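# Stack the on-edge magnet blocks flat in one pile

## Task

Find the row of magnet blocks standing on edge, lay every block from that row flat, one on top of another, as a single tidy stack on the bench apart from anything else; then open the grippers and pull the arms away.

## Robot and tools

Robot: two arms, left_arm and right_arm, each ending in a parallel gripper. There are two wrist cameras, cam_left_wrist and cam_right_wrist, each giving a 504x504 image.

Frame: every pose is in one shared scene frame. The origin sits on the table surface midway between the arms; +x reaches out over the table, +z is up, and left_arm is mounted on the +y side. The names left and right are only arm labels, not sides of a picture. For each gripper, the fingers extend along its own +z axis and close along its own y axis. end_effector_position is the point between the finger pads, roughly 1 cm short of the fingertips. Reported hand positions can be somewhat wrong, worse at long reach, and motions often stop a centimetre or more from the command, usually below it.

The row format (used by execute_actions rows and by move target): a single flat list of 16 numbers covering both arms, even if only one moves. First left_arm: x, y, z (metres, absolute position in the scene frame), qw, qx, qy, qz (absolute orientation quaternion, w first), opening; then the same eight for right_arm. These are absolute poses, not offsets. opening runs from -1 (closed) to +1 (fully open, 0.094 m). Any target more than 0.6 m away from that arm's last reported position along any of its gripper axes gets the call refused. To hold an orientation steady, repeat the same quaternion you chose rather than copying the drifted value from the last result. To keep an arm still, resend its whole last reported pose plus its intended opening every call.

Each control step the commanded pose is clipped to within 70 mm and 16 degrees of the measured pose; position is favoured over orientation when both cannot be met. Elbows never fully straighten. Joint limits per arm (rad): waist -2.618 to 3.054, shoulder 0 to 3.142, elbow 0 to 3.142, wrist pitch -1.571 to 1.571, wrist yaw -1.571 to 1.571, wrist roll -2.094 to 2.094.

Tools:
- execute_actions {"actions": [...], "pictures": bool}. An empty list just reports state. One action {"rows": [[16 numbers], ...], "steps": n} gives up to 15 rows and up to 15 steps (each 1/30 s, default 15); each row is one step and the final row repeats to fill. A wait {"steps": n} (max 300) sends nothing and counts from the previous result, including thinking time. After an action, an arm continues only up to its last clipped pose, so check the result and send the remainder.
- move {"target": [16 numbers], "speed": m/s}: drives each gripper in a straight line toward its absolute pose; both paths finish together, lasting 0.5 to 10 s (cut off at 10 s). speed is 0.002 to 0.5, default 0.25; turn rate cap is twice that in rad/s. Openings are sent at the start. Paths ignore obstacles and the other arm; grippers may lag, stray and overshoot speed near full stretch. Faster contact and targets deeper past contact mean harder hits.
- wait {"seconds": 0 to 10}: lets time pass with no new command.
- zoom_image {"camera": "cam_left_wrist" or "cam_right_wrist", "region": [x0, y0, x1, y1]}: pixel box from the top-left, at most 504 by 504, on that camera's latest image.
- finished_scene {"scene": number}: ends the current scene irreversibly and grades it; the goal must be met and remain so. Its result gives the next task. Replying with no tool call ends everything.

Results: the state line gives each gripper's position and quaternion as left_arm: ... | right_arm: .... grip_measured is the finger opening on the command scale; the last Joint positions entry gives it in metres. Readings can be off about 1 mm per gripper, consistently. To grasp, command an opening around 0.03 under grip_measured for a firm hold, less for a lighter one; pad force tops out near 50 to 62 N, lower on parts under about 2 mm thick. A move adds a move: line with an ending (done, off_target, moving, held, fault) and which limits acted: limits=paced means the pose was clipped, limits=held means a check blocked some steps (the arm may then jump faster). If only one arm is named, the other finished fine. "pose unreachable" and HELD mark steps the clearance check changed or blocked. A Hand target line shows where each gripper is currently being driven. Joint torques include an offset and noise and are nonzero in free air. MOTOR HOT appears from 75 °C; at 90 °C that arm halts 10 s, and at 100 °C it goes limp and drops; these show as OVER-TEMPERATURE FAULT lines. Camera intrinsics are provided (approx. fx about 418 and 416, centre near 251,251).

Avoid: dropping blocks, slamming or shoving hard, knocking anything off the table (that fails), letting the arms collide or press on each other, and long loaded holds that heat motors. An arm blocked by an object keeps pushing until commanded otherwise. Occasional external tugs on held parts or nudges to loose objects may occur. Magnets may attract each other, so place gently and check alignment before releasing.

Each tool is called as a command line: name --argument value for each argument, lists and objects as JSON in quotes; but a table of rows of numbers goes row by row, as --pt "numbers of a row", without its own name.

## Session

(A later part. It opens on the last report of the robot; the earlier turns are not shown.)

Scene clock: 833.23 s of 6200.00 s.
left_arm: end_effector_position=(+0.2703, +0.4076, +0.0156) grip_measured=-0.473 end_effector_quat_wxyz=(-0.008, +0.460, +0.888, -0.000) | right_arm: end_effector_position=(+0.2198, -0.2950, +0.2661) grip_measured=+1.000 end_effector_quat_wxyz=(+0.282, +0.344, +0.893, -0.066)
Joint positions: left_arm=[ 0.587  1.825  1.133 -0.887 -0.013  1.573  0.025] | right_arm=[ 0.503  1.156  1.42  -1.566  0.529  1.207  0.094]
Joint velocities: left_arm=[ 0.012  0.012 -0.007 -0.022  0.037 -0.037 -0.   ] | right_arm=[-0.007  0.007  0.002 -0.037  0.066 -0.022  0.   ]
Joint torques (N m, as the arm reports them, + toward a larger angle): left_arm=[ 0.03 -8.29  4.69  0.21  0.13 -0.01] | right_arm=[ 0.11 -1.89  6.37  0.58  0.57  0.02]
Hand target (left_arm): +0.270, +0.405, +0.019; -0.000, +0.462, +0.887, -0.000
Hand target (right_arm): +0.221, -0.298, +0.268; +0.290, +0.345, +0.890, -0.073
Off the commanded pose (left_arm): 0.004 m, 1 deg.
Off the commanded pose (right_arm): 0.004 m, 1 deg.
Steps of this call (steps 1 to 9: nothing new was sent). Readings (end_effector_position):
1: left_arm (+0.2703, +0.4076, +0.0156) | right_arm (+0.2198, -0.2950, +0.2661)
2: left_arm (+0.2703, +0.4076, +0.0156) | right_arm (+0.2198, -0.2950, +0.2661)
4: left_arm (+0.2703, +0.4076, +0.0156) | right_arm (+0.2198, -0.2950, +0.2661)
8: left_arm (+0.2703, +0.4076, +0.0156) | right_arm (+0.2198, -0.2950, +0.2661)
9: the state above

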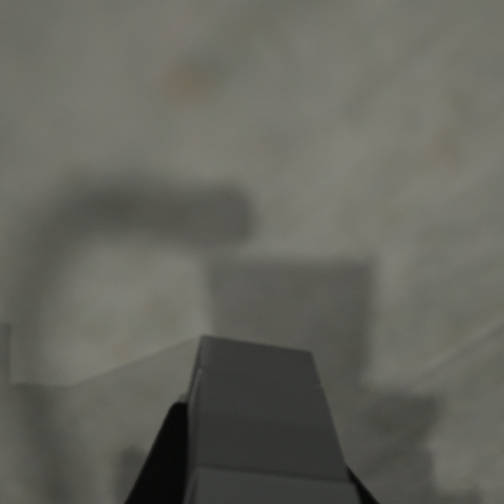

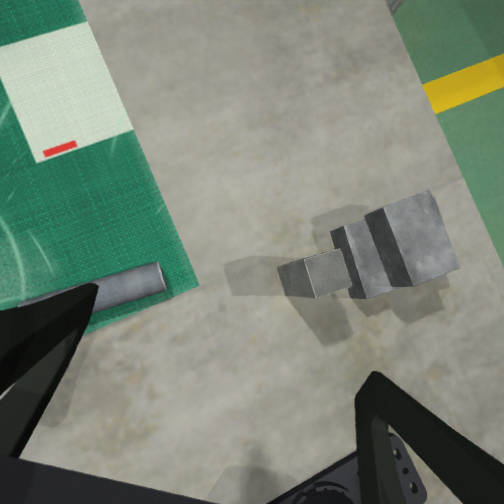

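execute_actions --actions '[{"rows":[[0.270,0.405,0.019,0,0.4617,0.8870,0,-0.47,0.221,-0.298,0.268,0.290,0.345,0.890,-0.073,1],[0.270,0.405,0.019,0,0.4617,0.8870,0,-0.455,0.221,-0.298,0.268,0.290,0.345,0.890,-0.073,1],[0.270,0.405,0.019,0,0.4617,0.8870,0,-0.44,0.221,-0.298,0.268,0.290,0.345,0.890,-0.073,1],[0.270,0.405,0.019,0,0.4617,0.8870,0,-0.42,0.221,-0.298,0.268,0.290,0.345,0.890,-0.073,1],[0.270,0.405,0.019,0,0.4617,0.8870,0,-0.39,0.221,-0.298,0.268,0.290,0.345,0.890,-0.073,1],[0.270,0.405,0.019,0,0.4617,0.8870,0,-0.35,0.221,-0.298,0.268,0.290,0.345,0.890,-0.073,1],[0.270,0.405,0.019,0,0.4617,0.8870,0,-0.30,0.221,-0.298,0.268,0.290,0.345,0.890,-0.073,1],[0.270,0.405,0.019,0,0.4617,0.8870,0,-0.24,0.221,-0.298,0.268,0.290,0.345,0.890,-0.073,1],[0.270,0.405,0.019,0,0.4617,0.8870,0,-0.17,0.221,-0.298,0.268,0.290,0.345,0.890,-0.073,1],[0.270,0.405,0.019,0,0.4617,0.8870,0,-0.10,0.221,-0.298,0.268,0.290,0.345,0.890,-0.073,1],[0.270,0.405,0.019,0,0.4617,0.8870,0,-0.02,0.221,-0.298,0.268,0.290,0.345,0.890,-0.073,1],[0.270,0.405,0.019,0,0.4617,0.8870,0,0.06,0.221,-0.298,0.268,0.290,0.345,0.890,-0.073,1],[0.270,0.405,0.019,0,0.4617,0.8870,0,0.14,0.221,-0.298,0.268,0.290,0.345,0.890,-0.073,1],[0.270,0.405,0.019,0,0.4617,0.8870,0,0.22,0.221,-0.298,0.268,0.290,0.345,0.890,-0.073,1],[0.270,0.405,0.019,0,0.4617,0.8870,0,0.3,0.221,-0.298,0.268,0.290,0.345,0.890,-0.073,1]],"steps":15}]' --pictures false

move --target '[0.274,0.409,0.112,0,0.4617,0.8870,0,0.3,0.221,-0.298,0.268,0.290,0.345,0.890,-0.073,1]' --speed 0.05

Scene clock: 840.70 s of 6200.00 s.
left_arm: end_effector_position=(+0.2703, +0.4076, +0.0156) grip_measured=+0.262 end_effector_quat_wxyz=(-0.008, +0.460, +0.888, -0.000) | right_arm: end_effector_position=(+0.2198, -0.2950, +0.2661) grip_measured=+1.000 end_effector_quat_wxyz=(+0.282, +0.344, +0.893, -0.066)
Joint positions: left_arm=[ 0.587  1.825  1.133 -0.887 -0.013  1.573  0.059] | right_arm=[ 0.503  1.156  1.42  -1.566  0.529  1.207  0.094]
Joint velocities: left_arm=[ 0.012 -0.007  0.007 -0.037 -0.007 -0.007  0.072] | right_arm=[ 0.002 -0.012 -0.002  0.051  0.007 -0.125  0.   ]
Joint torques (N m, as the arm reports them, + toward a larger angle): left_arm=[ 0.08 -8.25  4.82  0.21  0.14 -0.02] | right_arm=[ 0.06 -1.9   6.3   0.58  0.56  0.03]
Hand target (left_arm): +0.270, +0.405, +0.019; -0.000, +0.462, +0.887, -0.000
Hand target (right_arm): +0.221, -0.298, +0.268; +0.290, +0.345, +0.890, -0.073
Off the commanded pose (left_arm): 0.004 m, 1 deg.
Off the commanded pose (right_arm): 0.004 m, 1 deg.
Steps of this call (steps 1 to 90: nothing new was sent; then 3.97 s passed at rest; steps 91 to 105: all 15 steps of this action). Readings (end_effector_position):
91: left_arm (+0.2703, +0.4076, +0.0156) | right_arm (+0.2198, -0.2950, +0.2661)
92: left_arm (+0.2703, +0.4076, +0.0156) | right_arm (+0.2198, -0.2950, +0.2661)
94: left_arm (+0.2703, +0.4076, +0.0156) | right_arm (+0.2198, -0.2950, +0.2661)
98: left_arm (+0.2703, +0.4076, +0.0156) | right_arm (+0.2198, -0.2950, +0.2661)
105: the state above

Scene clock: 843.33 s of 6200.00 s.
left_arm: end_effector_position=(+0.2697, +0.4072, +0.0964) grip_measured=+0.298 end_effector_quat_wxyz=(-0.015, +0.461, +0.887, -0.015) | right_arm: end_effector_position=(+0.2198, -0.2950, +0.2660) grip_measured=+1.000 end_effector_quat_wxyz=(+0.282, +0.344, +0.893, -0.066)
Joint positions: left_arm=[ 0.587  1.764  1.393 -1.24  -0.013  1.574  0.061] | right_arm=[ 0.503  1.156  1.42  -1.566  0.528  1.207  0.094]
Joint velocities: left_arm=[ 0.002 -0.002  0.002  0.007  0.022 -0.037 -0.001] | right_arm=[ 0.012 -0.012 -0.002  0.037 -0.022  0.007  0.   ]
Joint torques (N m, as the arm reports them, + toward a larger angle): left_arm=[ 0.36 -9.12  8.25  0.05  0.13  0.05] | right_arm=[ 0.14 -1.89  6.37  0.6   0.61  0.02]
Hand target (left_arm): +0.274, +0.409, +0.112; -0.000, +0.462, +0.887, +0.000
Hand target (right_arm): +0.221, -0.298, +0.268; +0.290, +0.345, +0.890, -0.073
Off the commanded pose (left_arm): 0.016 m, 2 deg.
Off the commanded pose (right_arm): 0.004 m, 1 deg.
move: off_target (left_arm)

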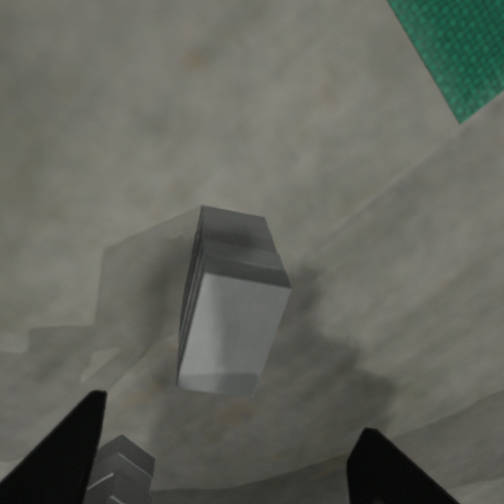

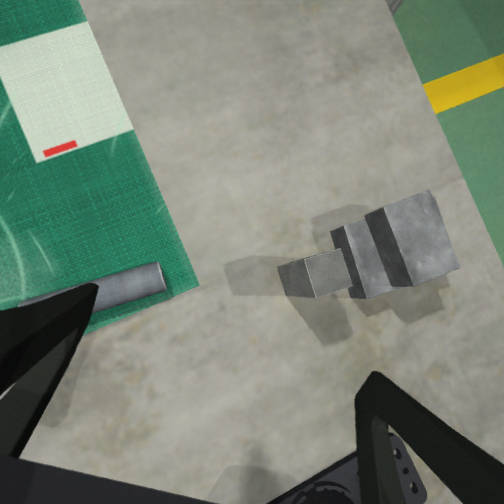

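zoom_image --camera "cam_left_wrist" --region '[150,180,330,420]'

Region (150, 180, 330, 420) of cam_left_wrist's 504x504 image, scaled by 2.100, with more detail than that image has; it fills the left 378 columns of this view, and the rest is white.

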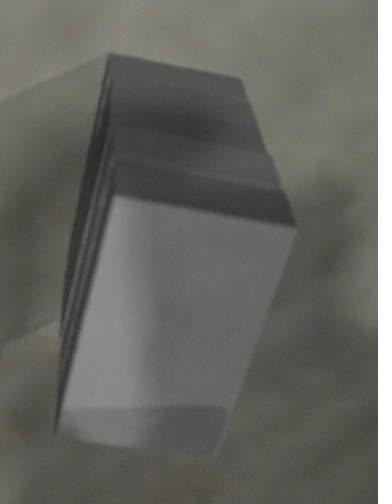

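move --target '[0.272,0.407,0.112,0,-0.3007,0.9537,0,0.3,0.221,-0.298,0.268,0.290,0.345,0.890,-0.073,1]' --speed 0.4

zoom_image --camera "cam_left_wrist" --region '[120,150,400,430]'

Scene clock: 856.33 s of 6200.00 s.
left_arm: end_effector_position=(+0.2696, +0.4046, +0.0965) grip_measured=+0.298 end_effector_quat_wxyz=(-0.023, -0.295, +0.955, -0.006) | right_arm: end_effector_position=(+0.2198, -0.2950, +0.2660) grip_measured=+1.000 end_effector_quat_wxyz=(+0.282, +0.344, +0.893, -0.066)
Joint positions: left_arm=[ 0.587  1.764  1.393 -1.247 -0.002  0.018  0.061] | right_arm=[ 0.503  1.156  1.42  -1.566  0.528  1.207  0.094]
Joint velocities: left_arm=[ 0.007  0.012 -0.012  0.022  0.037 -0.066  0.   ] | right_arm=[ 0.012 -0.017  0.002 -0.007 -0.007 -0.051  0.   ]
Joint torques (N m, as the arm reports them, + toward a larger angle): left_arm=[ 0.17 -9.81  7.24  0.1   0.03 -0.07] | right_arm=[ 0.07 -1.81  6.39  0.6   0.59  0.04]
Hand target (left_arm): +0.272, +0.407, +0.112; +0.000, -0.301, +0.954, -0.000
Hand target (right_arm): +0.221, -0.298, +0.268; +0.290, +0.345, +0.890, -0.073
Off the commanded pose (left_arm): 0.016 m, 3 deg.
Off the commanded pose (right_arm): 0.004 m, 1 deg.
After step 90, 7.37 s passed at rest.
move: off_target (left_arm)

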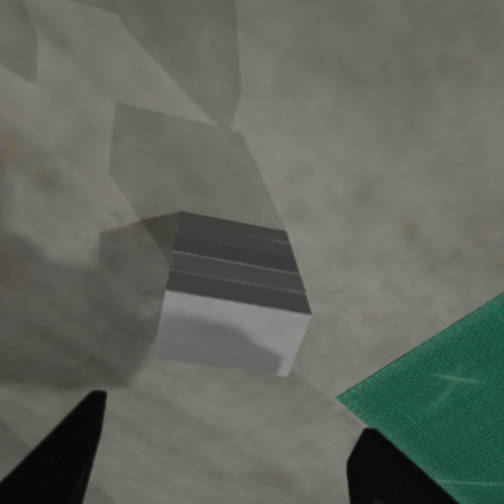

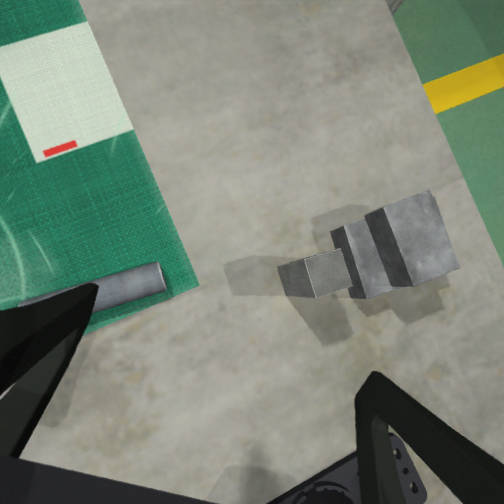

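Region (120, 150, 400, 430) of cam_left_wrist's 504x504 image, scaled by 1.800, with more detail than that image has.

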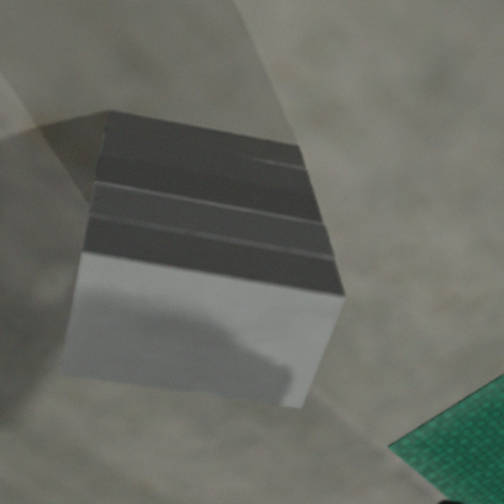

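move --target '[0.25,0.27,0.2,0.259,0,0.966,0,0.5,0.221,-0.298,0.268,0.290,0.345,0.890,-0.073,1]' --speed 0.25

Scene clock: 869.13 s of 6200.00 s.
left_arm: end_effector_position=(+0.2455, +0.2738, +0.1943) grip_measured=+0.498 end_effector_quat_wxyz=(+0.238, -0.015, +0.971, -0.000) | right_arm: end_effector_position=(+0.2197, -0.2949, +0.2660) grip_measured=+1.000 end_effector_quat_wxyz=(+0.282, +0.344, +0.893, -0.066)
Joint positions: left_arm=[ 0.282  1.01   1.064 -1.162  0.136  0.248  0.07 ] | right_arm=[ 0.503  1.156  1.42  -1.566  0.528  1.207  0.094]
Joint velocities: left_arm=[ 0.007 -0.007  0.002 -0.007  0.007 -0.007 -0.   ] | right_arm=[-0.007 -0.012 -0.012 -0.051 -0.007  0.066  0.   ]
Joint torques (N m, as the arm reports them, + toward a larger angle): left_arm=[-1.15 -2.34  6.09  1.2   0.19  0.04] | right_arm=[ 0.14 -1.79  6.41  0.59  0.59  0.03]
Hand target (left_arm): +0.250, +0.270, +0.201; +0.260, -0.002, +0.966, -0.001
Hand target (right_arm): +0.221, -0.298, +0.268; +0.290, +0.345, +0.890, -0.073
Off the commanded pose (left_arm): 0.008 m, 3 deg.
Off the commanded pose (right_arm): 0.004 m, 1 deg.
After step 90, 7.77 s passed at rest.
move: off_target (left_arm)

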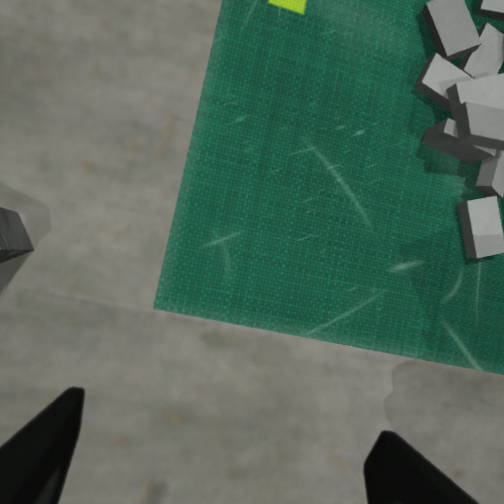

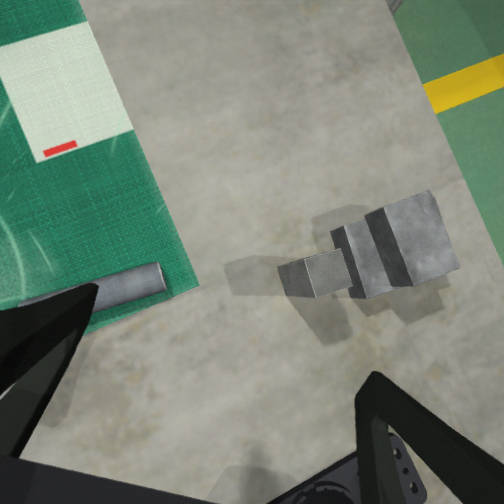

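zoom_image --camera "cam_left_wrist" --region '[0,170,100,310]'

Region (0, 170, 100, 310) of cam_left_wrist's 504x504 image, scaled by 3.600, with more detail than that image has; it fills the left 360 columns of this view, and the rest is white.

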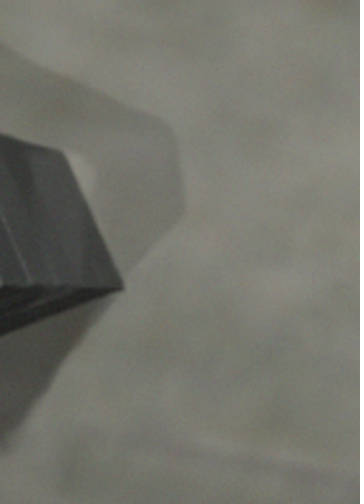

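The stack is still standing and the arm is clear.

finished_scene --scene 2

The scene is finished: the task was done.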